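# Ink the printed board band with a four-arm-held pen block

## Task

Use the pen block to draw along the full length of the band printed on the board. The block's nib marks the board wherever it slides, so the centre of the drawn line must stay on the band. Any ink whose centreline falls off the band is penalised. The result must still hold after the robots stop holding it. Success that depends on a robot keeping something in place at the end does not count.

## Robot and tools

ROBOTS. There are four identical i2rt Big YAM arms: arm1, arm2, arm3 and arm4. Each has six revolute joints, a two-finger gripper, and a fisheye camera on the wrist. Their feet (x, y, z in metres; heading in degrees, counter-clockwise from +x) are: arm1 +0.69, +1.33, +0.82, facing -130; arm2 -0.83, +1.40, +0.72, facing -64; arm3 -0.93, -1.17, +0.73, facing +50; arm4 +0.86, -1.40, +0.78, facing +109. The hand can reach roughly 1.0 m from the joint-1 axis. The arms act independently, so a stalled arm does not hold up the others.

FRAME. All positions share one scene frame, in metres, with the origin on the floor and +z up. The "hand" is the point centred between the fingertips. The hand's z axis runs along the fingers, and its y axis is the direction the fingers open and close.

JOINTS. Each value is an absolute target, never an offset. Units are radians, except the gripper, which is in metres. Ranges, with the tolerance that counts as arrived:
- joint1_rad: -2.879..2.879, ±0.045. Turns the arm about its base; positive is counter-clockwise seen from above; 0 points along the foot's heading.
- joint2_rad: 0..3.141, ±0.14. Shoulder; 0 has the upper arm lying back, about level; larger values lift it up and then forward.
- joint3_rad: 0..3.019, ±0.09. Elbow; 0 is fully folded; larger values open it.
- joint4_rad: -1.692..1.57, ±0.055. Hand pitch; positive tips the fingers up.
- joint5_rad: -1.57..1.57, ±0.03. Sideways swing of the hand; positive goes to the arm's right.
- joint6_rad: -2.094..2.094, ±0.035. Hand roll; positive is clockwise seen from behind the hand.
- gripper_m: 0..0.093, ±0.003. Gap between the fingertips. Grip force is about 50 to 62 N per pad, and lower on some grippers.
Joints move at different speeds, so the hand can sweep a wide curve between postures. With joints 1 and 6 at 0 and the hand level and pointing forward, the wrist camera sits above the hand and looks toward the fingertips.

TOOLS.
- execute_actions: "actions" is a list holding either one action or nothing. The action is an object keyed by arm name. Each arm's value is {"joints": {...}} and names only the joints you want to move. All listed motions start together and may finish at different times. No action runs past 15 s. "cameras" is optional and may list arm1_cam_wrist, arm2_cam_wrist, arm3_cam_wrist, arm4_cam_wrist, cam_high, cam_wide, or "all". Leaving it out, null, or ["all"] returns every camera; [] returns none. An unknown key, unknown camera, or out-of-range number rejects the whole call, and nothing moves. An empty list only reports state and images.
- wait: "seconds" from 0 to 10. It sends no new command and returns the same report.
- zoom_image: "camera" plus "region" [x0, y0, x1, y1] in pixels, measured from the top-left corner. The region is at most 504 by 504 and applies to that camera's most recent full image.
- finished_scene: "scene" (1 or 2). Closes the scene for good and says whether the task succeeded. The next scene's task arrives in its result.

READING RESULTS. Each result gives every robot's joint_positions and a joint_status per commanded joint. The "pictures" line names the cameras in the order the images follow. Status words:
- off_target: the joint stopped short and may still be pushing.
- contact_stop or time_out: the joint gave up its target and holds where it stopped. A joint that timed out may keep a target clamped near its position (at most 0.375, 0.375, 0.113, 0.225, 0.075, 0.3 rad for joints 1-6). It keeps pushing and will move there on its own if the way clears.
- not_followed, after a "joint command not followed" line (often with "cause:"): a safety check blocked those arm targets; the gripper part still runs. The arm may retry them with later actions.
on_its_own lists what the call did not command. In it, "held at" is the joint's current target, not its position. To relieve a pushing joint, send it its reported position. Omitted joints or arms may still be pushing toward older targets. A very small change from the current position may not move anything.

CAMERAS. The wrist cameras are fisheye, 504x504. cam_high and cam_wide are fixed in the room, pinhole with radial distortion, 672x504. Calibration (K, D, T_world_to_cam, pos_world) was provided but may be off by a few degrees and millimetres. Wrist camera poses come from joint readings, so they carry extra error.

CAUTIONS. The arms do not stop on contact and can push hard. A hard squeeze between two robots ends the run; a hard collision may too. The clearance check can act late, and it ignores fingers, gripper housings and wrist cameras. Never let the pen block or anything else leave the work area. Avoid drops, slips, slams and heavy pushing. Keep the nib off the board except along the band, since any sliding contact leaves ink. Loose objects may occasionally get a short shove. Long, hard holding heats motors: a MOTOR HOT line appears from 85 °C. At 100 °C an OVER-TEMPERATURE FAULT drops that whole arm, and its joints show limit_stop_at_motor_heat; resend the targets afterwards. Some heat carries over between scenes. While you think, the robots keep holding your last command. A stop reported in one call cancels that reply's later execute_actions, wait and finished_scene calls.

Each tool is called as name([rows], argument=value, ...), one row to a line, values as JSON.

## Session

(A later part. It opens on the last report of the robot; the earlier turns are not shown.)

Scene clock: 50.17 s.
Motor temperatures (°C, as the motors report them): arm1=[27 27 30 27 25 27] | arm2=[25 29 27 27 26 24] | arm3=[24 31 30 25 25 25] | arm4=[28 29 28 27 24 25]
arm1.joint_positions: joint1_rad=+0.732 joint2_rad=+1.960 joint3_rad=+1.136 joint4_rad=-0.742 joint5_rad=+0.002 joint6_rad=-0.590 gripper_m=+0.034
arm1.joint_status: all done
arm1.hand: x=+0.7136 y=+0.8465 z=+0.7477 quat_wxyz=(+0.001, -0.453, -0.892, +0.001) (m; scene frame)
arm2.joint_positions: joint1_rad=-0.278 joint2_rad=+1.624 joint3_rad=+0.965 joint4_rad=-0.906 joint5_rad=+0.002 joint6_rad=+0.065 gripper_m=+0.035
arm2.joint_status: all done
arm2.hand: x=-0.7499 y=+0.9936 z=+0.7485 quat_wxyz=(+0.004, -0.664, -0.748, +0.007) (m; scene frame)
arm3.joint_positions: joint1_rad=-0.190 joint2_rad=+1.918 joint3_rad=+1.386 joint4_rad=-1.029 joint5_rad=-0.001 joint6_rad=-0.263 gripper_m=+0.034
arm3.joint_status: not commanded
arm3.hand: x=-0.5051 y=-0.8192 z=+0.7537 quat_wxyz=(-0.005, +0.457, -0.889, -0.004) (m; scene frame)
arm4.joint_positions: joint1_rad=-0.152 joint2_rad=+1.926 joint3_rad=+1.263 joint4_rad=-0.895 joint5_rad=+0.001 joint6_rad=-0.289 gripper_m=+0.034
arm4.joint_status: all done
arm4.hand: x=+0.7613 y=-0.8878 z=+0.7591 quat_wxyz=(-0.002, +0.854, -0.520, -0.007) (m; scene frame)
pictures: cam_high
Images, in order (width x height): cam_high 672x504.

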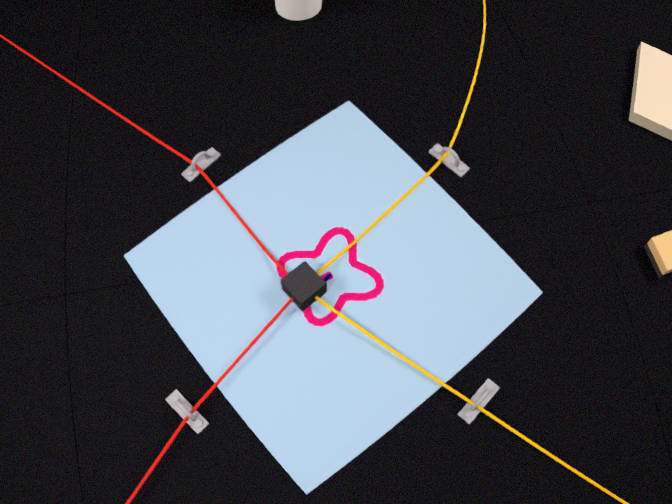

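execute_actions([
  {"arm4":{"joints":{"joint1_rad":0.12,"joint6_rad":-0.1}},"arm2":{"joints":{"joint6_rad":0.22}}},
], cameras=["cam_high"])

zoom_image(camera="cam_high", region=[250, 200, 410, 350])

Scene clock: 52.27 s.
Motor temperatures (°C, as the motors report them): arm1=[27 27 30 27 25 27] | arm2=[25 29 27 27 26 24] | arm3=[24 32 30 25 25 25] | arm4=[28 29 28 27 24 25]
arm1.joint_positions: joint1_rad=+0.732 joint2_rad=+1.960 joint3_rad=+1.136 joint4_rad=-0.742 joint5_rad=+0.002 joint6_rad=-0.599 gripper_m=+0.034
arm1.joint_status: not commanded
arm1.hand: x=+0.7136 y=+0.8465 z=+0.7477 quat_wxyz=(+0.001, -0.449, -0.893, +0.001) (m; scene frame)
arm2.joint_positions: joint1_rad=-0.276 joint2_rad=+1.624 joint3_rad=+0.965 joint4_rad=-0.906 joint5_rad=-0.001 joint6_rad=+0.200 gripper_m=+0.035
arm2.joint_status: all done
arm2.hand: x=-0.7488 y=+0.9938 z=+0.7485 quat_wxyz=(+0.003, -0.712, -0.702, +0.006) (m; scene frame)
arm3.joint_positions: joint1_rad=-0.190 joint2_rad=+1.918 joint3_rad=+1.386 joint4_rad=-1.029 joint5_rad=-0.001 joint6_rad=-0.263 gripper_m=+0.034
arm3.joint_status: not commanded
arm3.hand: x=-0.5051 y=-0.8192 z=+0.7537 quat_wxyz=(-0.005, +0.457, -0.889, -0.004) (m; scene frame)
arm4.joint_positions: joint1_rad=+0.123 joint2_rad=+1.926 joint3_rad=+1.263 joint4_rad=-0.895 joint5_rad=-0.001 joint6_rad=-0.110 gripper_m=+0.034
arm4.joint_status: all done
arm4.hand: x=+0.6258 y=-0.9331 z=+0.7604 quat_wxyz=(+0.000, +0.878, -0.479, -0.009) (m; scene frame)
pictures: cam_high
Images, in order (width x height): cam_high 672x504.

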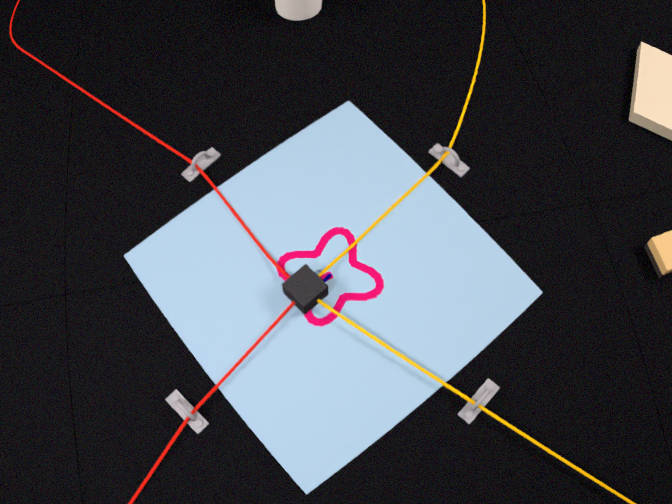

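Region (250, 200, 410, 350) of cam_high's 672x504 image, scaled by 3.150, with more detail than that image has; it fills the top 472 rows of this view, and the rest is white.

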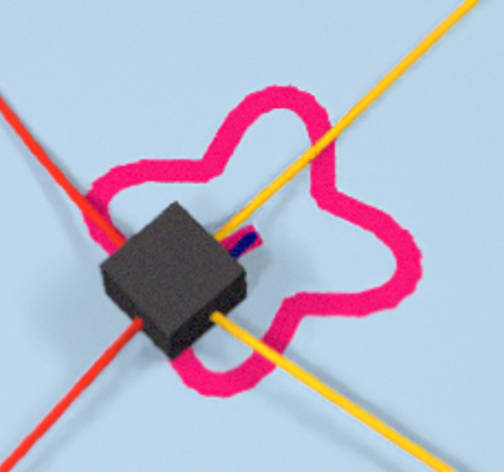

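execute_actions([
  {"arm1":{"joints":{"joint6_rad":-0.70}},"arm2":{"joints":{"joint6_rad":0.38}}},
], cameras=["cam_high"])

zoom_image(camera="cam_high", region=[250, 200, 410, 350])

Scene clock: 54.67 s.
Motor temperatures (°C, as the motors report them): arm1=[27 27 30 27 25 27] | arm2=[25 29 27 27 26 24] | arm3=[24 32 30 25 25 25] | arm4=[28 29 28 27 24 25]
arm1.joint_positions: joint1_rad=+0.732 joint2_rad=+1.960 joint3_rad=+1.136 joint4_rad=-0.742 joint5_rad=+0.002 joint6_rad=-0.686 gripper_m=+0.034
arm1.joint_status: all done
arm1.hand: x=+0.7136 y=+0.8465 z=+0.7477 quat_wxyz=(+0.001, -0.410, -0.912, +0.001) (m; scene frame)
arm2.joint_positions: joint1_rad=-0.276 joint2_rad=+1.624 joint3_rad=+0.965 joint4_rad=-0.906 joint5_rad=-0.001 joint6_rad=+0.359 gripper_m=+0.035
arm2.joint_status: all done
arm2.hand: x=-0.7485 y=+0.9939 z=+0.7484 quat_wxyz=(+0.003, -0.766, -0.643, +0.006) (m; scene frame)
arm3.joint_positions: joint1_rad=-0.190 joint2_rad=+1.918 joint3_rad=+1.386 joint4_rad=-1.029 joint5_rad=-0.001 joint6_rad=-0.263 gripper_m=+0.034
arm3.joint_status: not commanded
arm3.hand: x=-0.5051 y=-0.8192 z=+0.7537 quat_wxyz=(-0.005, +0.457, -0.889, -0.004) (m; scene frame)
arm4.joint_positions: joint1_rad=+0.123 joint2_rad=+1.926 joint3_rad=+1.263 joint4_rad=-0.895 joint5_rad=-0.001 joint6_rad=-0.110 gripper_m=+0.034
arm4.joint_status: not commanded
arm4.hand: x=+0.6258 y=-0.9331 z=+0.7604 quat_wxyz=(+0.000, +0.878, -0.479, -0.009) (m; scene frame)
pictures: cam_high
Images, in order (width x height): cam_high 672x504.

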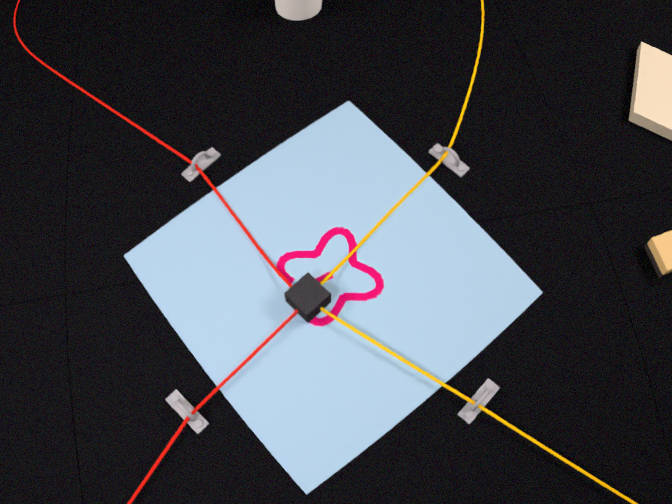

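Region (250, 200, 410, 350) of cam_high's 672x504 image, scaled by 3.150, with more detail than that image has; it fills the top 472 rows of this view, and the rest is white.

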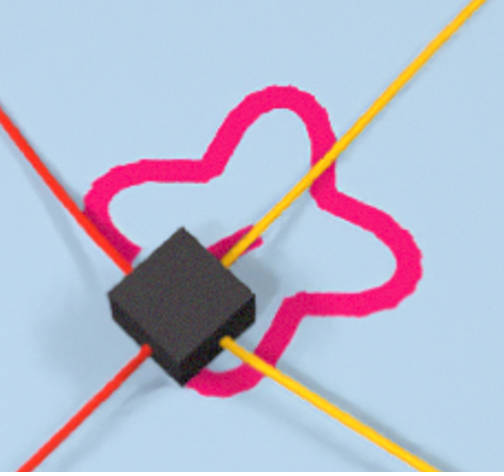

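execute_actions([
  {"arm1":{"joints":{"joint6_rad":-0.80}},"arm2":{"joints":{"joint6_rad":0.49}}},
], cameras=["cam_high"])

zoom_image(camera="cam_high", region=[250, 200, 410, 350])

Scene clock: 56.77 s.
Motor temperatures (°C, as the motors report them): arm1=[27 27 30 27 25 27] | arm2=[25 29 27 27 26 24] | arm3=[24 32 30 25 25 25] | arm4=[28 29 28 27 24 25]
arm1.joint_positions: joint1_rad=+0.732 joint2_rad=+1.960 joint3_rad=+1.136 joint4_rad=-0.742 joint5_rad=+0.002 joint6_rad=-0.782 gripper_m=+0.034
arm1.joint_status: all done
arm1.hand: x=+0.7136 y=+0.8465 z=+0.7477 quat_wxyz=(+0.001, -0.366, -0.931, +0.001) (m; scene frame)
arm2.joint_positions: joint1_rad=-0.276 joint2_rad=+1.624 joint3_rad=+0.965 joint4_rad=-0.906 joint5_rad=-0.001 joint6_rad=+0.469 gripper_m=+0.035
arm2.joint_status: all done
arm2.hand: x=-0.7485 y=+0.9939 z=+0.7484 quat_wxyz=(+0.002, -0.800, -0.600, +0.006) (m; scene frame)
arm3.joint_positions: joint1_rad=-0.190 joint2_rad=+1.918 joint3_rad=+1.386 joint4_rad=-1.029 joint5_rad=-0.001 joint6_rad=-0.263 gripper_m=+0.034
arm3.joint_status: not commanded
arm3.hand: x=-0.5051 y=-0.8192 z=+0.7537 quat_wxyz=(-0.005, +0.457, -0.889, -0.004) (m; scene frame)
arm4.joint_positions: joint1_rad=+0.123 joint2_rad=+1.926 joint3_rad=+1.263 joint4_rad=-0.895 joint5_rad=-0.001 joint6_rad=-0.110 gripper_m=+0.034
arm4.joint_status: not commanded
arm4.hand: x=+0.6258 y=-0.9331 z=+0.7604 quat_wxyz=(+0.000, +0.878, -0.479, -0.009) (m; scene frame)
pictures: cam_high
Images, in order (width x height): cam_high 672x504.

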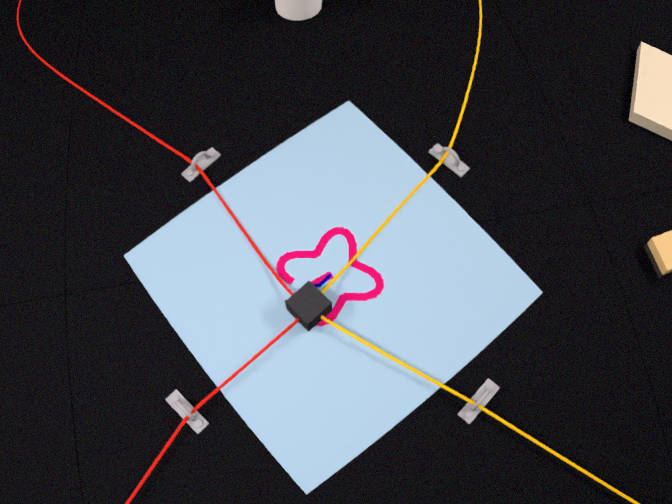

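Region (250, 200, 410, 350) of cam_high's 672x504 image, scaled by 3.150, with more detail than that image has; it fills the top 472 rows of this view, and the rest is white.

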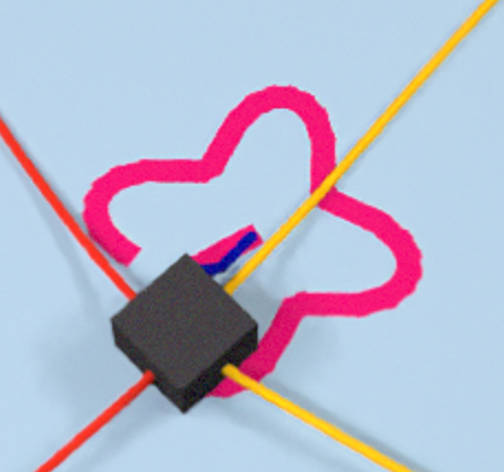

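execute_actions([
  {"arm3":{"joints":{"joint6_rad":0.2}},"arm2":{"joints":{"joint6_rad":0.62}}},
], cameras=["cam_high"])

zoom_image(camera="cam_high", region=[250, 200, 410, 350])

Scene clock: 59.57 s.
Motor temperatures (°C, as the motors report them): arm1=[27 27 30 27 25 27] | arm2=[25 29 27 27 26 24] | arm3=[24 32 30 25 25 25] | arm4=[28 29 28 27 24 25]
arm1.joint_positions: joint1_rad=+0.732 joint2_rad=+1.960 joint3_rad=+1.136 joint4_rad=-0.742 joint5_rad=+0.002 joint6_rad=-0.788 gripper_m=+0.034
arm1.joint_status: not commanded
arm1.hand: x=+0.7136 y=+0.8465 z=+0.7477 quat_wxyz=(+0.001, -0.363, -0.932, +0.001) (m; scene frame)
arm2.joint_positions: joint1_rad=-0.275 joint2_rad=+1.624 joint3_rad=+0.965 joint4_rad=-0.906 joint5_rad=-0.001 joint6_rad=+0.596 gripper_m=+0.035
arm2.joint_status: all done
arm2.hand: x=-0.7482 y=+0.9939 z=+0.7484 quat_wxyz=(+0.002, -0.836, -0.549, +0.006) (m; scene frame)
arm3.joint_positions: joint1_rad=-0.190 joint2_rad=+1.918 joint3_rad=+1.386 joint4_rad=-1.029 joint5_rad=-0.001 joint6_rad=+0.186 gripper_m=+0.034
arm3.joint_status: all done
arm3.hand: x=-0.5051 y=-0.8192 z=+0.7537 quat_wxyz=(-0.004, +0.248, -0.969, -0.005) (m; scene frame)
arm4.joint_positions: joint1_rad=+0.123 joint2_rad=+1.926 joint3_rad=+1.263 joint4_rad=-0.895 joint5_rad=-0.001 joint6_rad=-0.110 gripper_m=+0.034
arm4.joint_status: not commanded
arm4.hand: x=+0.6258 y=-0.9331 z=+0.7604 quat_wxyz=(+0.000, +0.878, -0.479, -0.009) (m; scene frame)
pictures: cam_high
Images, in order (width x height): cam_high 672x504.

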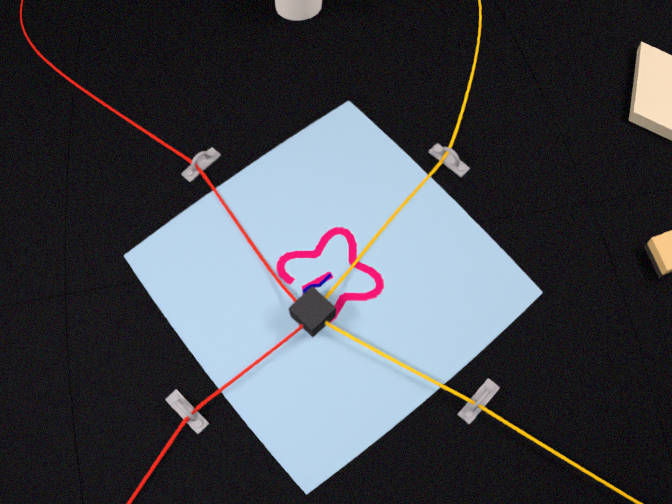

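Region (250, 200, 410, 350) of cam_high's 672x504 image, scaled by 3.150, with more detail than that image has; it fills the top 472 rows of this view, and the rest is white.

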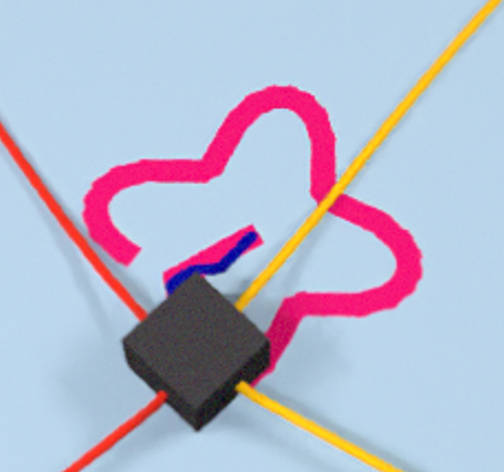

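execute_actions([
  {"arm1":{"joints":{"joint1_rad":0.45,"joint6_rad":0.2}},"arm3":{"joints":{"joint6_rad":0.45}},"arm2":{"joints":{"joint6_rad":0.73}}},
], cameras=["cam_high","cam_wide"])

zoom_image(camera="cam_high", region=[250, 200, 410, 350])

Scene clock: 63.30 s.
Motor temperatures (°C, as the motors report them): arm1=[27 27 30 27 25 27] | arm2=[25 29 27 27 26 24] | arm3=[24 32 30 25 25 25] | arm4=[28 29 29 27 24 25]
arm1.joint_positions: joint1_rad=+0.448 joint2_rad=+1.960 joint3_rad=+1.136 joint4_rad=-0.742 joint5_rad=+0.001 joint6_rad=+0.192 gripper_m=+0.034
arm1.joint_status: all done
arm1.hand: x=+0.5759 y=+0.8607 z=+0.7478 quat_wxyz=(+0.000, -0.843, -0.538, +0.001) (m; scene frame)
arm2.joint_positions: joint1_rad=-0.275 joint2_rad=+1.624 joint3_rad=+0.965 joint4_rad=-0.906 joint5_rad=-0.001 joint6_rad=+0.706 gripper_m=+0.035
arm2.joint_status: all done
arm2.hand: x=-0.7480 y=+0.9940 z=+0.7484 quat_wxyz=(+0.001, -0.865, -0.502, +0.006) (m; scene frame)
arm3.joint_positions: joint1_rad=-0.190 joint2_rad=+1.918 joint3_rad=+1.386 joint4_rad=-1.029 joint5_rad=-0.001 joint6_rad=+0.436 gripper_m=+0.034
arm3.joint_status: all done
arm3.hand: x=-0.5051 y=-0.8192 z=+0.7537 quat_wxyz=(-0.004, +0.125, -0.992, -0.006) (m; scene frame)
arm4.joint_positions: joint1_rad=+0.123 joint2_rad=+1.926 joint3_rad=+1.263 joint4_rad=-0.895 joint5_rad=-0.001 joint6_rad=-0.110 gripper_m=+0.034
arm4.joint_status: not commanded
arm4.hand: x=+0.6258 y=-0.9331 z=+0.7604 quat_wxyz=(+0.000, +0.878, -0.479, -0.009) (m; scene frame)
pictures: cam_high, cam_wide
Images, in order (width x height): cam_high 672x504, cam_wide 672x504.

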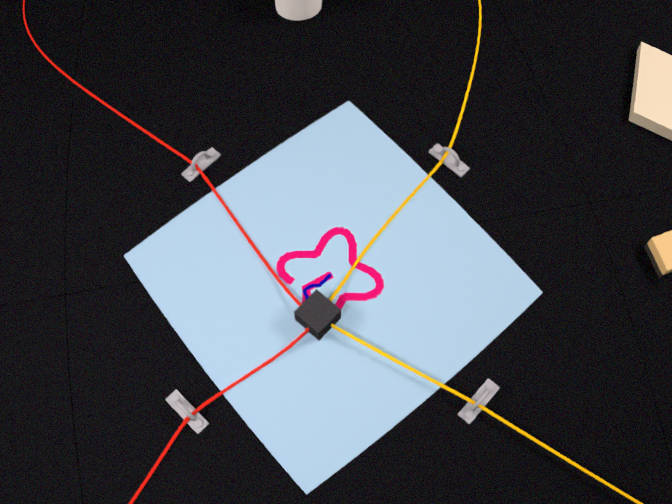

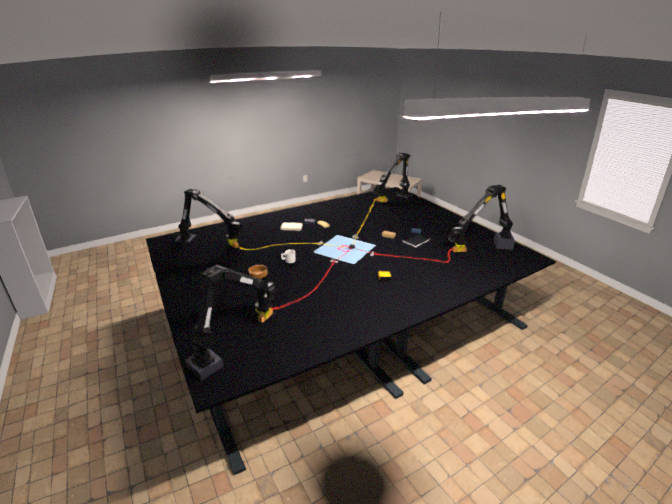

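Region (250, 200, 410, 350) of cam_high's 672x504 image, scaled by 3.150, with more detail than that image has; it fills the top 472 rows of this view, and the rest is white.

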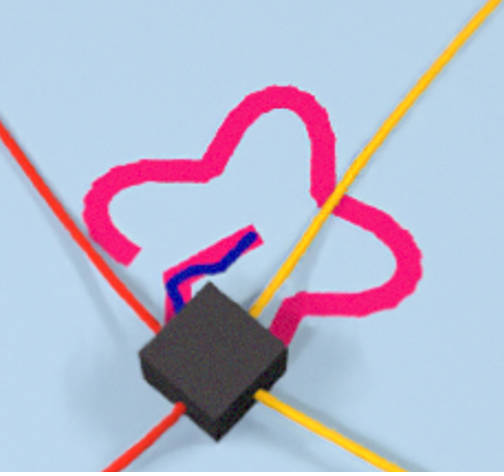

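execute_actions([
  {"arm3":{"joints":{"joint6_rad":0.57}},"arm2":{"joints":{"joint6_rad":0.79}}},
], cameras=["cam_high"])

zoom_image(camera="cam_high", region=[250, 200, 410, 350])

Scene clock: 65.70 s.
Motor temperatures (°C, as the motors report them): arm1=[27 27 30 27 25 27] | arm2=[25 29 27 27 26 24] | arm3=[24 32 30 25 25 25] | arm4=[28 30 29 27 24 25]
arm1.joint_positions: joint1_rad=+0.448 joint2_rad=+1.960 joint3_rad=+1.136 joint4_rad=-0.742 joint5_rad=+0.001 joint6_rad=+0.192 gripper_m=+0.034
arm1.joint_status: not commanded
arm1.hand: x=+0.5759 y=+0.8607 z=+0.7478 quat_wxyz=(+0.000, -0.843, -0.537, +0.001) (m; scene frame)
arm2.joint_positions: joint1_rad=-0.275 joint2_rad=+1.624 joint3_rad=+0.965 joint4_rad=-0.906 joint5_rad=-0.001 joint6_rad=+0.767 gripper_m=+0.035
arm2.joint_status: all done
arm2.hand: x=-0.7480 y=+0.9940 z=+0.7484 quat_wxyz=(+0.001, -0.880, -0.476, +0.006) (m; scene frame)
arm3.joint_positions: joint1_rad=-0.190 joint2_rad=+1.918 joint3_rad=+1.386 joint4_rad=-1.029 joint5_rad=-0.001 joint6_rad=+0.555 gripper_m=+0.034
arm3.joint_status: all done
arm3.hand: x=-0.5051 y=-0.8192 z=+0.7537 quat_wxyz=(-0.003, +0.066, -0.998, -0.006) (m; scene frame)
arm4.joint_positions: joint1_rad=+0.123 joint2_rad=+1.926 joint3_rad=+1.263 joint4_rad=-0.895 joint5_rad=-0.001 joint6_rad=-0.110 gripper_m=+0.034
arm4.joint_status: not commanded
arm4.hand: x=+0.6258 y=-0.9331 z=+0.7604 quat_wxyz=(+0.000, +0.878, -0.479, -0.009) (m; scene frame)
pictures: cam_high
Images, in order (width x height): cam_high 672x504.

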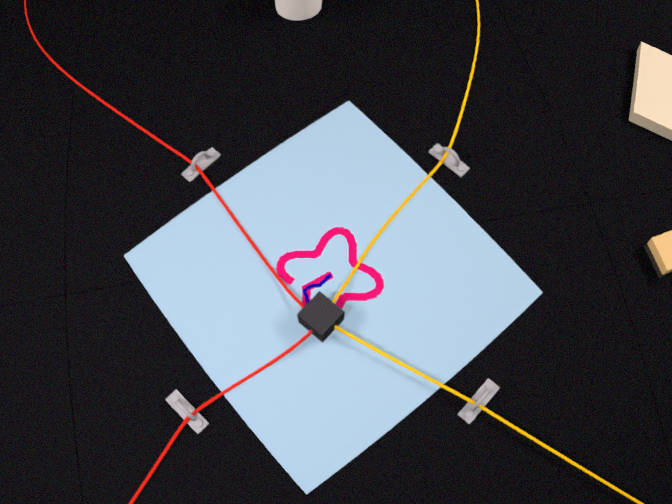

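Region (250, 200, 410, 350) of cam_high's 672x504 image, scaled by 3.150, with more detail than that image has; it fills the top 472 rows of this view, and the rest is white.

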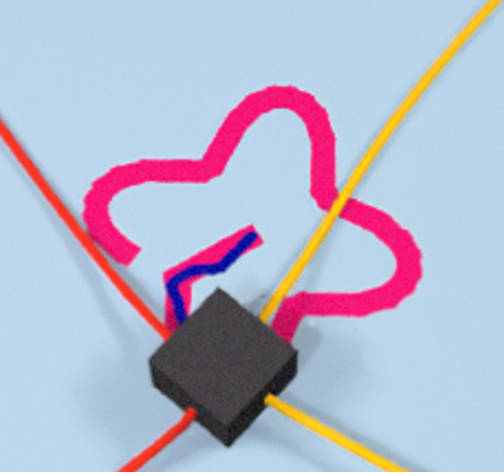

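execute_actions([
  {"arm3":{"joints":{"joint6_rad":0.69}}},
], cameras=["cam_high","cam_wide"])

zoom_image(camera="cam_wide", region=[200, 210, 360, 290])

Scene clock: 67.93 s.
Motor temperatures (°C, as the motors report them): arm1=[27 28 30 27 25 27] | arm2=[25 29 27 27 26 24] | arm3=[24 32 30 25 25 25] | arm4=[28 30 29 27 24 25]
arm1.joint_positions: joint1_rad=+0.448 joint2_rad=+1.960 joint3_rad=+1.136 joint4_rad=-0.742 joint5_rad=+0.001 joint6_rad=+0.192 gripper_m=+0.034
arm1.joint_status: not commanded
arm1.hand: x=+0.5759 y=+0.8607 z=+0.7478 quat_wxyz=(+0.000, -0.843, -0.537, +0.001) (m; scene frame)
arm2.joint_positions: joint1_rad=-0.275 joint2_rad=+1.624 joint3_rad=+0.965 joint4_rad=-0.906 joint5_rad=-0.001 joint6_rad=+0.767 gripper_m=+0.035
arm2.joint_status: not commanded
arm2.hand: x=-0.7480 y=+0.9940 z=+0.7484 quat_wxyz=(+0.001, -0.880, -0.476, +0.006) (m; scene frame)
arm3.joint_positions: joint1_rad=-0.190 joint2_rad=+1.918 joint3_rad=+1.386 joint4_rad=-1.029 joint5_rad=-0.001 joint6_rad=+0.675 gripper_m=+0.034
arm3.joint_status: all done
arm3.hand: x=-0.5051 y=-0.8192 z=+0.7537 quat_wxyz=(-0.003, +0.006, -1.000, -0.006) (m; scene frame)
arm4.joint_positions: joint1_rad=+0.123 joint2_rad=+1.926 joint3_rad=+1.263 joint4_rad=-0.895 joint5_rad=-0.001 joint6_rad=-0.110 gripper_m=+0.034
arm4.joint_status: not commanded
arm4.hand: x=+0.6258 y=-0.9331 z=+0.7604 quat_wxyz=(+0.000, +0.878, -0.479, -0.009) (m; scene frame)
pictures: cam_high, cam_wide
Images, in order (width x height): cam_high 672x504, cam_wide 672x504.

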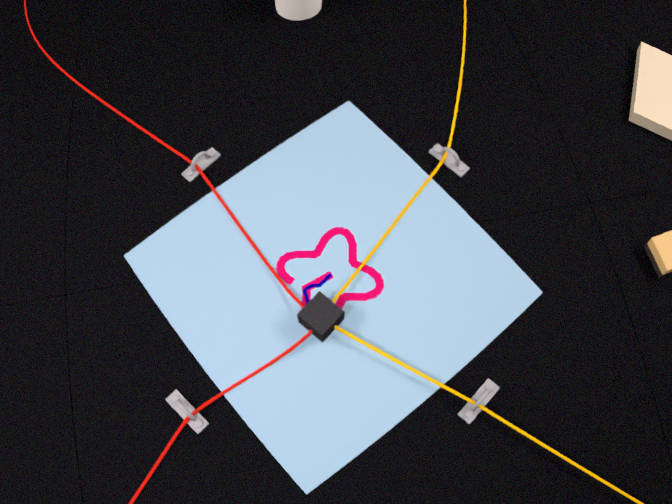

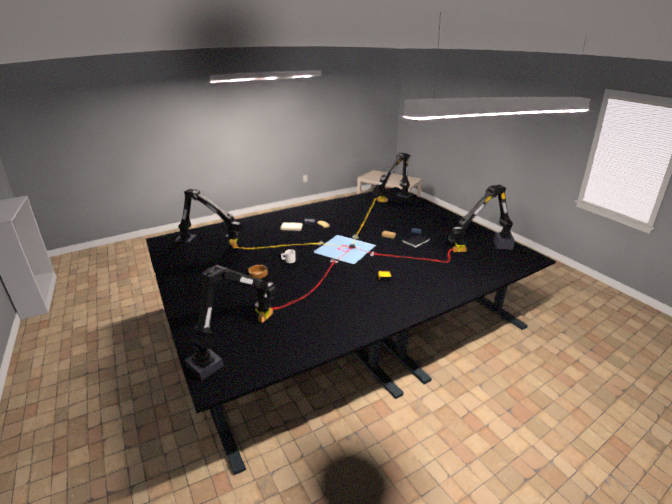

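Region (200, 210, 360, 290) of cam_wide's 672x504 image, scaled by 3.150, with more detail than that image has.

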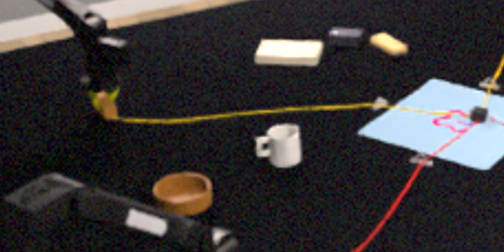

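Nearly taut.

execute_actions([
  {"arm3":{"joints":{"joint6_rad":0.78}}},
], cameras=["cam_high"])

zoom_image(camera="cam_high", region=[250, 200, 410, 350])

Scene clock: 70.33 s.
Motor temperatures (°C, as the motors report them): arm1=[27 28 30 27 25 27] | arm2=[25 29 27 27 26 24] | arm3=[24 33 30 25 25 25] | arm4=[28 30 29 27 24 25]
arm1.joint_positions: joint1_rad=+0.448 joint2_rad=+1.960 joint3_rad=+1.136 joint4_rad=-0.742 joint5_rad=+0.001 joint6_rad=+0.192 gripper_m=+0.034
arm1.joint_status: not commanded
arm1.hand: x=+0.5759 y=+0.8607 z=+0.7478 quat_wxyz=(+0.000, -0.843, -0.537, +0.001) (m; scene frame)
arm2.joint_positions: joint1_rad=-0.275 joint2_rad=+1.624 joint3_rad=+0.965 joint4_rad=-0.906 joint5_rad=-0.001 joint6_rad=+0.771 gripper_m=+0.035
arm2.joint_status: not commanded
arm2.hand: x=-0.7480 y=+0.9940 z=+0.7484 quat_wxyz=(+0.001, -0.881, -0.474, +0.006) (m; scene frame)
arm3.joint_positions: joint1_rad=-0.190 joint2_rad=+1.918 joint3_rad=+1.386 joint4_rad=-1.029 joint5_rad=-0.001 joint6_rad=+0.755 gripper_m=+0.034
arm3.joint_status: all done
arm3.hand: x=-0.5051 y=-0.8192 z=+0.7537 quat_wxyz=(-0.003, -0.034, -0.999, -0.006) (m; scene frame)
arm4.joint_positions: joint1_rad=+0.123 joint2_rad=+1.926 joint3_rad=+1.263 joint4_rad=-0.895 joint5_rad=-0.001 joint6_rad=-0.110 gripper_m=+0.034
arm4.joint_status: not commanded
arm4.hand: x=+0.6258 y=-0.9331 z=+0.7604 quat_wxyz=(+0.000, +0.878, -0.479, -0.009) (m; scene frame)
pictures: cam_high
Images, in order (width x height): cam_high 672x504.

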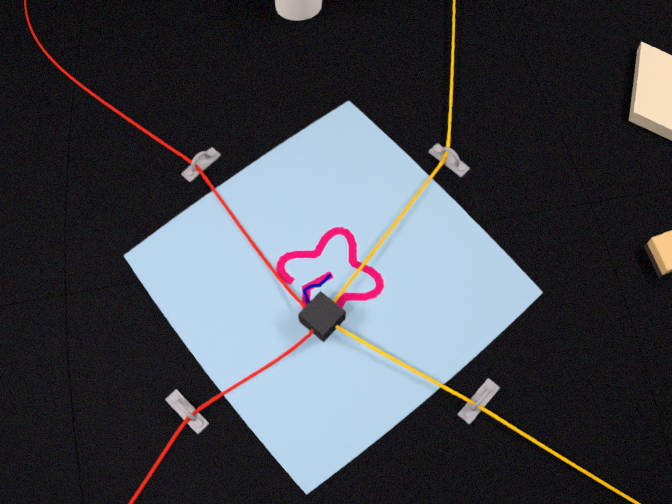

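Region (250, 200, 410, 350) of cam_high's 672x504 image, scaled by 3.150, with more detail than that image has; it fills the top 472 rows of this view, and the rest is white.

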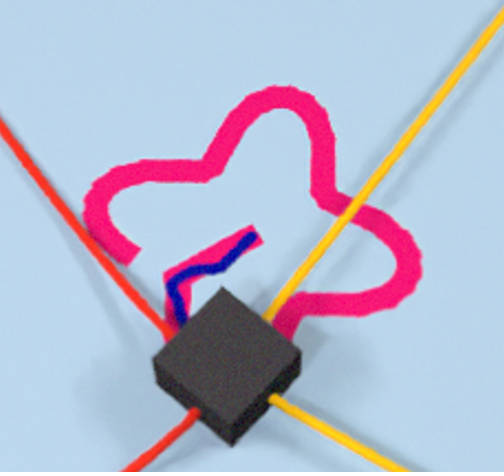

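execute_actions([
  {"arm3":{"joints":{"joint6_rad":0.91}},"arm2":{"joints":{"joint6_rad":0.865}}},
], cameras=["cam_high"])

zoom_image(camera="cam_high", region=[250, 200, 410, 350])

Scene clock: 73.07 s.
Motor temperatures (°C, as the motors report them): arm1=[27 28 30 27 25 27] | arm2=[25 29 27 27 26 24] | arm3=[24 33 30 25 25 25] | arm4=[28 30 29 27 24 25]
arm1.joint_positions: joint1_rad=+0.448 joint2_rad=+1.960 joint3_rad=+1.136 joint4_rad=-0.742 joint5_rad=+0.001 joint6_rad=+0.192 gripper_m=+0.034
arm1.joint_status: not commanded
arm1.hand: x=+0.5759 y=+0.8607 z=+0.7478 quat_wxyz=(+0.000, -0.843, -0.537, +0.001) (m; scene frame)
arm2.joint_positions: joint1_rad=-0.275 joint2_rad=+1.624 joint3_rad=+0.965 joint4_rad=-0.906 joint5_rad=-0.001 joint6_rad=+0.848 gripper_m=+0.035
arm2.joint_status: all done
arm2.hand: x=-0.7480 y=+0.9940 z=+0.7484 quat_wxyz=(+0.001, -0.898, -0.440, +0.006) (m; scene frame)
arm3.joint_positions: joint1_rad=-0.190 joint2_rad=+1.918 joint3_rad=+1.386 joint4_rad=-1.029 joint5_rad=-0.001 joint6_rad=+0.884 gripper_m=+0.034
arm3.joint_status: all done
arm3.hand: x=-0.5051 y=-0.8192 z=+0.7537 quat_wxyz=(-0.002, -0.098, -0.995, -0.006) (m; scene frame)
arm4.joint_positions: joint1_rad=+0.123 joint2_rad=+1.926 joint3_rad=+1.263 joint4_rad=-0.895 joint5_rad=-0.001 joint6_rad=-0.110 gripper_m=+0.034
arm4.joint_status: not commanded
arm4.hand: x=+0.6258 y=-0.9331 z=+0.7604 quat_wxyz=(+0.000, +0.878, -0.479, -0.009) (m; scene frame)
pictures: cam_high
Images, in order (width x height): cam_high 672x504.

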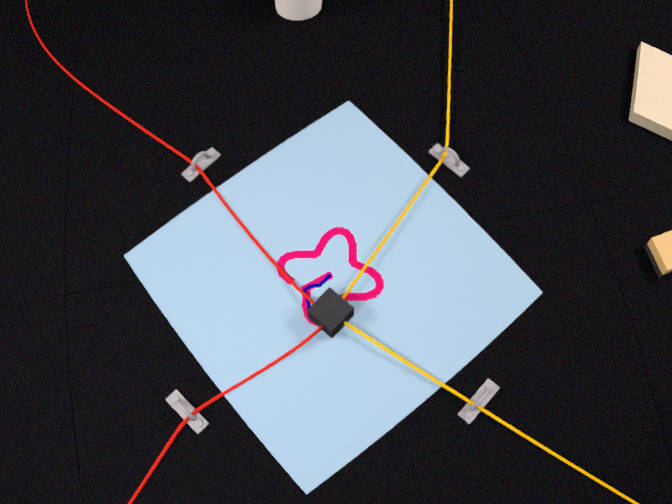

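Region (250, 200, 410, 350) of cam_high's 672x504 image, scaled by 3.150, with more detail than that image has; it fills the top 472 rows of this view, and the rest is white.

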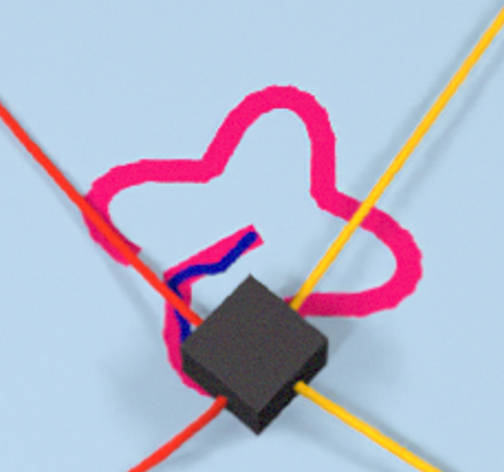

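execute_actions([
  {"arm3":{"joints":{"joint6_rad":1.08}},"arm2":{"joints":{"joint6_rad":0.76}}},
], cameras=["cam_high"])

zoom_image(camera="cam_high", region=[250, 200, 410, 350])

Scene clock: 75.73 s.
Motor temperatures (°C, as the motors report them): arm1=[27 28 30 27 25 27] | arm2=[25 29 27 27 26 24] | arm3=[24 33 30 25 25 25] | arm4=[28 30 29 27 24 25]
arm1.joint_positions: joint1_rad=+0.448 joint2_rad=+1.960 joint3_rad=+1.136 joint4_rad=-0.742 joint5_rad=+0.001 joint6_rad=+0.192 gripper_m=+0.034
arm1.joint_status: not commanded
arm1.hand: x=+0.5759 y=+0.8607 z=+0.7478 quat_wxyz=(+0.000, -0.843, -0.537, +0.001) (m; scene frame)
arm2.joint_positions: joint1_rad=-0.275 joint2_rad=+1.624 joint3_rad=+0.965 joint4_rad=-0.906 joint5_rad=-0.001 joint6_rad=+0.773 gripper_m=+0.035
arm2.joint_status: all done
arm2.hand: x=-0.7480 y=+0.9940 z=+0.7484 quat_wxyz=(+0.001, -0.881, -0.473, +0.006) (m; scene frame)
arm3.joint_positions: joint1_rad=-0.190 joint2_rad=+1.918 joint3_rad=+1.386 joint4_rad=-1.029 joint5_rad=-0.001 joint6_rad=+1.052 gripper_m=+0.034
arm3.joint_status: all done
arm3.hand: x=-0.5051 y=-0.8192 z=+0.7537 quat_wxyz=(-0.002, -0.181, -0.983, -0.006) (m; scene frame)
arm4.joint_positions: joint1_rad=+0.123 joint2_rad=+1.926 joint3_rad=+1.263 joint4_rad=-0.895 joint5_rad=-0.001 joint6_rad=-0.110 gripper_m=+0.034
arm4.joint_status: not commanded
arm4.hand: x=+0.6258 y=-0.9331 z=+0.7604 quat_wxyz=(+0.000, +0.878, -0.479, -0.009) (m; scene frame)
pictures: cam_high
Images, in order (width x height): cam_high 672x504.

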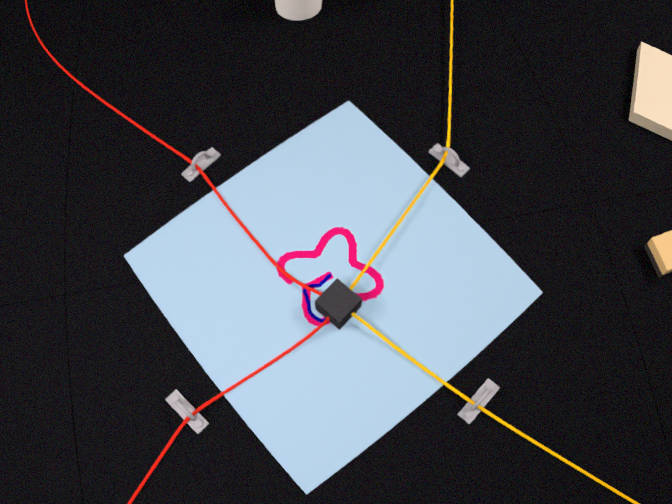

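Region (250, 200, 410, 350) of cam_high's 672x504 image, scaled by 3.150, with more detail than that image has; it fills the top 472 rows of this view, and the rest is white.

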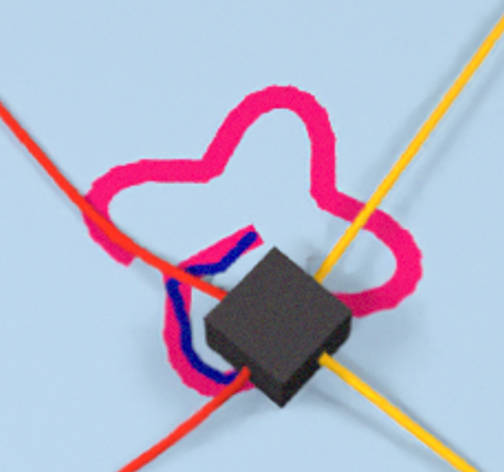

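execute_actions([
  {"arm4":{"joints":{"joint6_rad":0.55}},"arm2":{"joints":{"joint6_rad":0.70}}},
], cameras=["cam_high","cam_wide"])

zoom_image(camera="cam_wide", region=[230, 230, 370, 330])

Scene clock: 79.37 s.
Motor temperatures (°C, as the motors report them): arm1=[27 28 31 27 25 27] | arm2=[25 29 27 27 26 24] | arm3=[24 33 30 25 25 25] | arm4=[28 30 29 27 24 25]
arm1.joint_positions: joint1_rad=+0.448 joint2_rad=+1.960 joint3_rad=+1.136 joint4_rad=-0.742 joint5_rad=+0.001 joint6_rad=+0.192 gripper_m=+0.034
arm1.joint_status: not commanded
arm1.hand: x=+0.5759 y=+0.8607 z=+0.7478 quat_wxyz=(+0.000, -0.843, -0.537, +0.001) (m; scene frame)
arm2.joint_positions: joint1_rad=-0.275 joint2_rad=+1.624 joint3_rad=+0.965 joint4_rad=-0.906 joint5_rad=-0.001 joint6_rad=+0.713 gripper_m=+0.035
arm2.joint_status: all done
arm2.hand: x=-0.7480 y=+0.9940 z=+0.7484 quat_wxyz=(+0.001, -0.867, -0.499, +0.006) (m; scene frame)
arm3.joint_positions: joint1_rad=-0.190 joint2_rad=+1.918 joint3_rad=+1.386 joint4_rad=-1.029 joint5_rad=-0.001 joint6_rad=+1.052 gripper_m=+0.034
arm3.joint_status: not commanded
arm3.hand: x=-0.5051 y=-0.8192 z=+0.7537 quat_wxyz=(-0.002, -0.181, -0.983, -0.006) (m; scene frame)
arm4.joint_positions: joint1_rad=+0.123 joint2_rad=+1.926 joint3_rad=+1.263 joint4_rad=-0.895 joint5_rad=-0.001 joint6_rad=+0.539 gripper_m=+0.034
arm4.joint_status: all done
arm4.hand: x=+0.6258 y=-0.9331 z=+0.7604 quat_wxyz=(+0.003, +0.679, -0.734, -0.008) (m; scene frame)
pictures: cam_high, cam_wide
Images, in order (width x height): cam_high 672x504, cam_wide 672x504.

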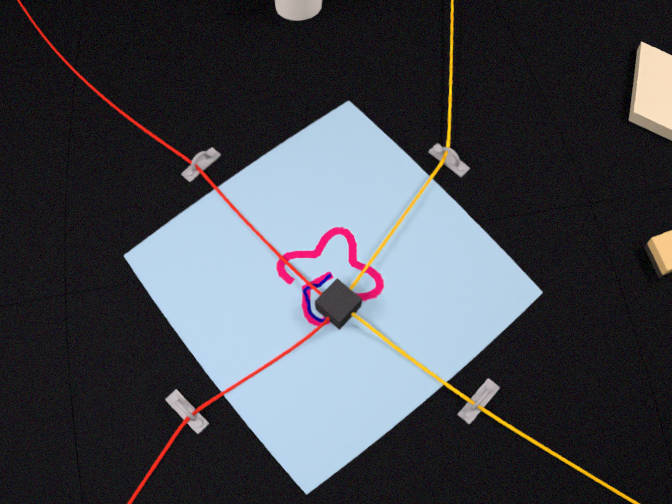

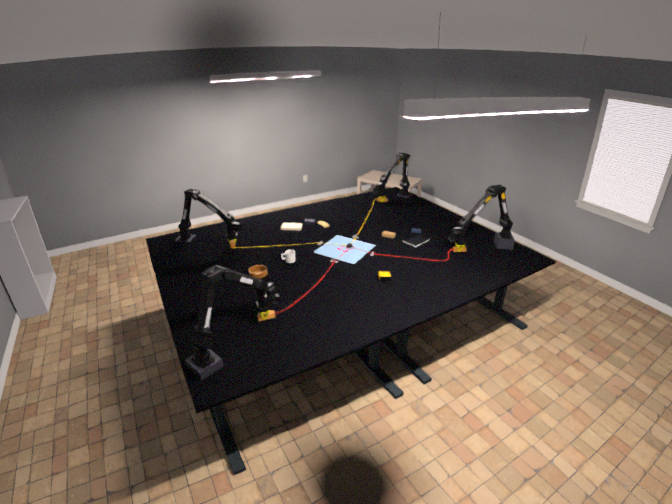

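Region (230, 230, 370, 330) of cam_wide's 672x504 image, scaled by 3.600, with more detail than that image has; it fills the top 360 rows of this view, and the rest is white.

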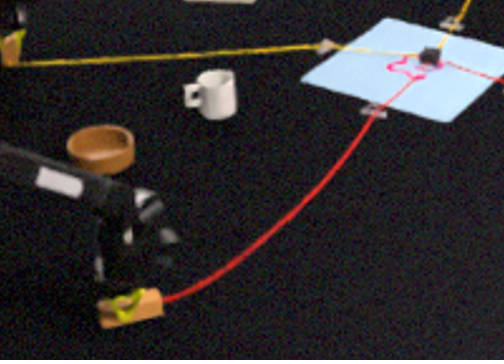

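execute_actions([
  {"arm4":{"joints":{"joint6_rad":0.70}}},
], cameras=["cam_high"])

zoom_image(camera="cam_high", region=[250, 200, 410, 350])

Scene clock: 81.50 s.
Motor temperatures (°C, as the motors report them): arm1=[27 28 31 27 25 27] | arm2=[25 29 27 27 26 24] | arm3=[24 33 30 25 25 25] | arm4=[28 30 29 27 24 25]
arm1.joint_positions: joint1_rad=+0.448 joint2_rad=+1.960 joint3_rad=+1.136 joint4_rad=-0.742 joint5_rad=+0.001 joint6_rad=+0.192 gripper_m=+0.034
arm1.joint_status: not commanded
arm1.hand: x=+0.5759 y=+0.8607 z=+0.7478 quat_wxyz=(+0.000, -0.843, -0.537, +0.001) (m; scene frame)
arm2.joint_positions: joint1_rad=-0.275 joint2_rad=+1.624 joint3_rad=+0.965 joint4_rad=-0.906 joint5_rad=-0.001 joint6_rad=+0.713 gripper_m=+0.035
arm2.joint_status: not commanded
arm2.hand: x=-0.7480 y=+0.9940 z=+0.7484 quat_wxyz=(+0.001, -0.867, -0.499, +0.006) (m; scene frame)
arm3.joint_positions: joint1_rad=-0.190 joint2_rad=+1.918 joint3_rad=+1.386 joint4_rad=-1.029 joint5_rad=-0.001 joint6_rad=+1.062 gripper_m=+0.034
arm3.joint_status: not commanded
arm3.hand: x=-0.5051 y=-0.8192 z=+0.7537 quat_wxyz=(-0.002, -0.186, -0.982, -0.006) (m; scene frame)
arm4.joint_positions: joint1_rad=+0.123 joint2_rad=+1.926 joint3_rad=+1.263 joint4_rad=-0.895 joint5_rad=-0.001 joint6_rad=+0.683 gripper_m=+0.034
arm4.joint_status: all done
arm4.hand: x=+0.6258 y=-0.9331 z=+0.7604 quat_wxyz=(+0.004, +0.625, -0.781, -0.008) (m; scene frame)
pictures: cam_high
Images, in order (width x height): cam_high 672x504.

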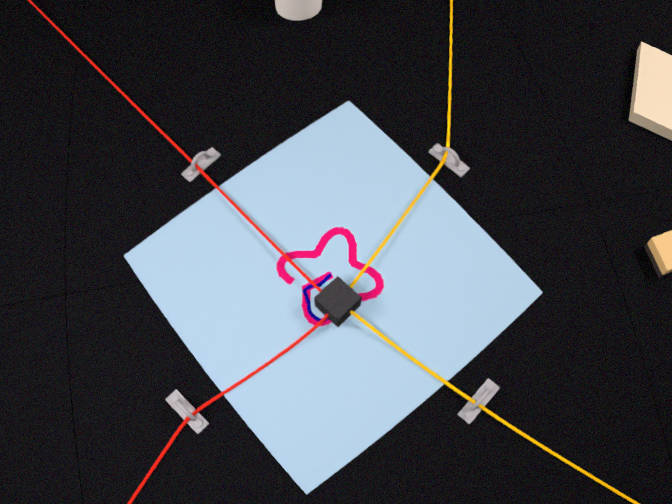

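Region (250, 200, 410, 350) of cam_high's 672x504 image, scaled by 3.150, with more detail than that image has; it fills the top 472 rows of this view, and the rest is white.

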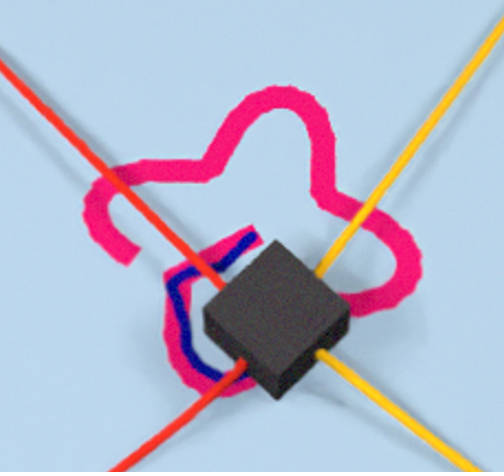

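execute_actions([
  {"arm4":{"joints":{"joint6_rad":-0.07,"joint4_rad":-0.75}},"arm3":{"joints":{"joint6_rad":1.25}},"arm2":{"joints":{"joint6_rad":0.80}}},
], cameras=["cam_high"])

zoom_image(camera="cam_high", region=[250, 200, 410, 350])

Scene clock: 85.40 s.
Motor temperatures (°C, as the motors report them): arm1=[27 28 31 27 25 27] | arm2=[25 29 27 27 26 24] | arm3=[24 33 30 25 25 25] | arm4=[28 30 29 27 24 25]
arm1.joint_positions: joint1_rad=+0.448 joint2_rad=+1.960 joint3_rad=+1.136 joint4_rad=-0.742 joint5_rad=+0.001 joint6_rad=+0.192 gripper_m=+0.034
arm1.joint_status: not commanded
arm1.hand: x=+0.5759 y=+0.8607 z=+0.7478 quat_wxyz=(+0.000, -0.843, -0.537, +0.001) (m; scene frame)
arm2.joint_positions: joint1_rad=-0.275 joint2_rad=+1.624 joint3_rad=+0.965 joint4_rad=-0.906 joint5_rad=-0.001 joint6_rad=+0.786 gripper_m=+0.035
arm2.joint_status: all done
arm2.hand: x=-0.7480 y=+0.9940 z=+0.7484 quat_wxyz=(+0.001, -0.884, -0.467, +0.006) (m; scene frame)
arm3.joint_positions: joint1_rad=-0.190 joint2_rad=+1.918 joint3_rad=+1.386 joint4_rad=-1.029 joint5_rad=-0.001 joint6_rad=+1.220 gripper_m=+0.034
arm3.joint_status: all done
arm3.hand: x=-0.5051 y=-0.8192 z=+0.7537 quat_wxyz=(-0.001, -0.264, -0.965, -0.006) (m; scene frame)
arm4.joint_positions: joint1_rad=+0.123 joint2_rad=+1.926 joint3_rad=+1.263 joint4_rad=-0.768 joint5_rad=-0.001 joint6_rad=-0.059 gripper_m=+0.034
arm4.joint_status: all done
arm4.hand: x=+0.6120 y=-0.9053 z=+0.7628 quat_wxyz=(-0.034, +0.863, -0.500, -0.061) (m; scene frame)
pictures: cam_high
Images, in order (width x height): cam_high 672x504.

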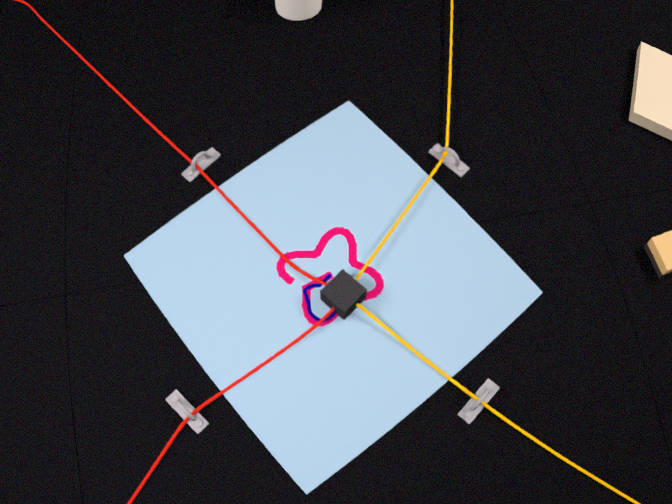

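Region (250, 200, 410, 350) of cam_high's 672x504 image, scaled by 3.150, with more detail than that image has; it fills the top 472 rows of this view, and the rest is white.

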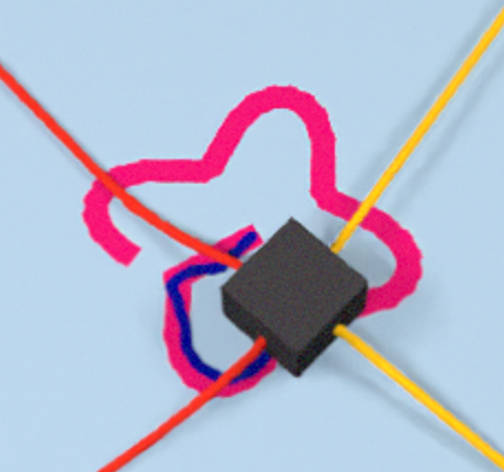

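execute_actions([
  {"arm3":{"joints":{"joint6_rad":1.385}},"arm2":{"joints":{"joint6_rad":0.95}}},
], cameras=["cam_high"])

zoom_image(camera="cam_high", region=[250, 200, 410, 350])

Scene clock: 87.77 s.
Motor temperatures (°C, as the motors report them): arm1=[27 28 31 27 25 27] | arm2=[25 29 27 27 26 24] | arm3=[24 33 30 25 25 25] | arm4=[28 30 29 27 24 25]
arm1.joint_positions: joint1_rad=+0.448 joint2_rad=+1.960 joint3_rad=+1.136 joint4_rad=-0.742 joint5_rad=+0.001 joint6_rad=+0.192 gripper_m=+0.034
arm1.joint_status: not commanded
arm1.hand: x=+0.5759 y=+0.8607 z=+0.7478 quat_wxyz=(+0.000, -0.843, -0.537, +0.001) (m; scene frame)
arm2.joint_positions: joint1_rad=-0.275 joint2_rad=+1.624 joint3_rad=+0.965 joint4_rad=-0.906 joint5_rad=-0.001 joint6_rad=+0.929 gripper_m=+0.035
arm2.joint_status: all done
arm2.hand: x=-0.7480 y=+0.9940 z=+0.7484 quat_wxyz=(+0.001, -0.915, -0.403, +0.006) (m; scene frame)
arm3.joint_positions: joint1_rad=-0.190 joint2_rad=+1.918 joint3_rad=+1.386 joint4_rad=-1.029 joint5_rad=-0.001 joint6_rad=+1.360 gripper_m=+0.034
arm3.joint_status: all done
arm3.hand: x=-0.5051 y=-0.8192 z=+0.7537 quat_wxyz=(-0.001, -0.330, -0.944, -0.007) (m; scene frame)
arm4.joint_positions: joint1_rad=+0.123 joint2_rad=+1.926 joint3_rad=+1.263 joint4_rad=-0.768 joint5_rad=-0.001 joint6_rad=-0.060 gripper_m=+0.034
arm4.joint_status: not commanded
arm4.hand: x=+0.6120 y=-0.9053 z=+0.7628 quat_wxyz=(-0.034, +0.863, -0.500, -0.061) (m; scene frame)
pictures: cam_high
Images, in order (width x height): cam_high 672x504.

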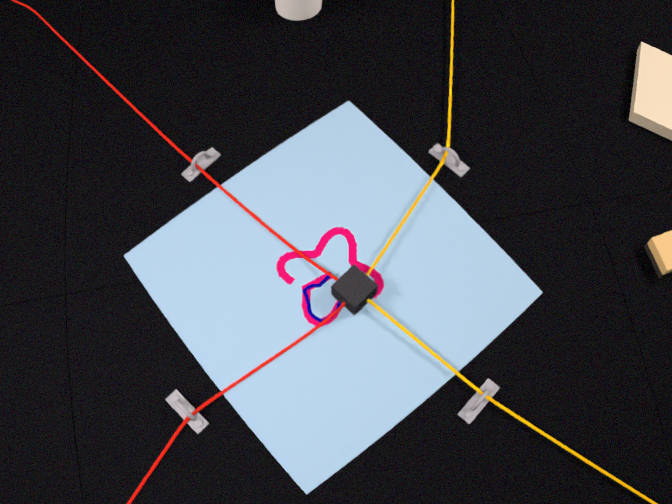

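Region (250, 200, 410, 350) of cam_high's 672x504 image, scaled by 3.150, with more detail than that image has; it fills the top 472 rows of this view, and the rest is white.

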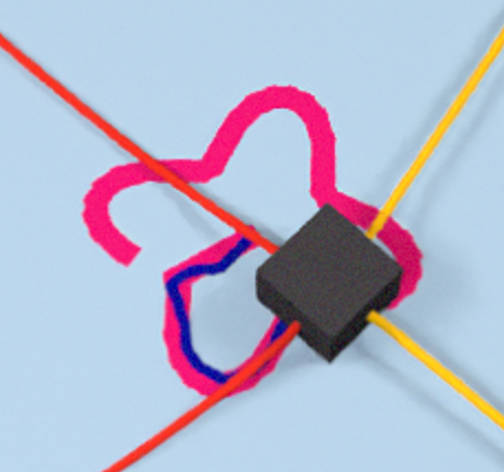

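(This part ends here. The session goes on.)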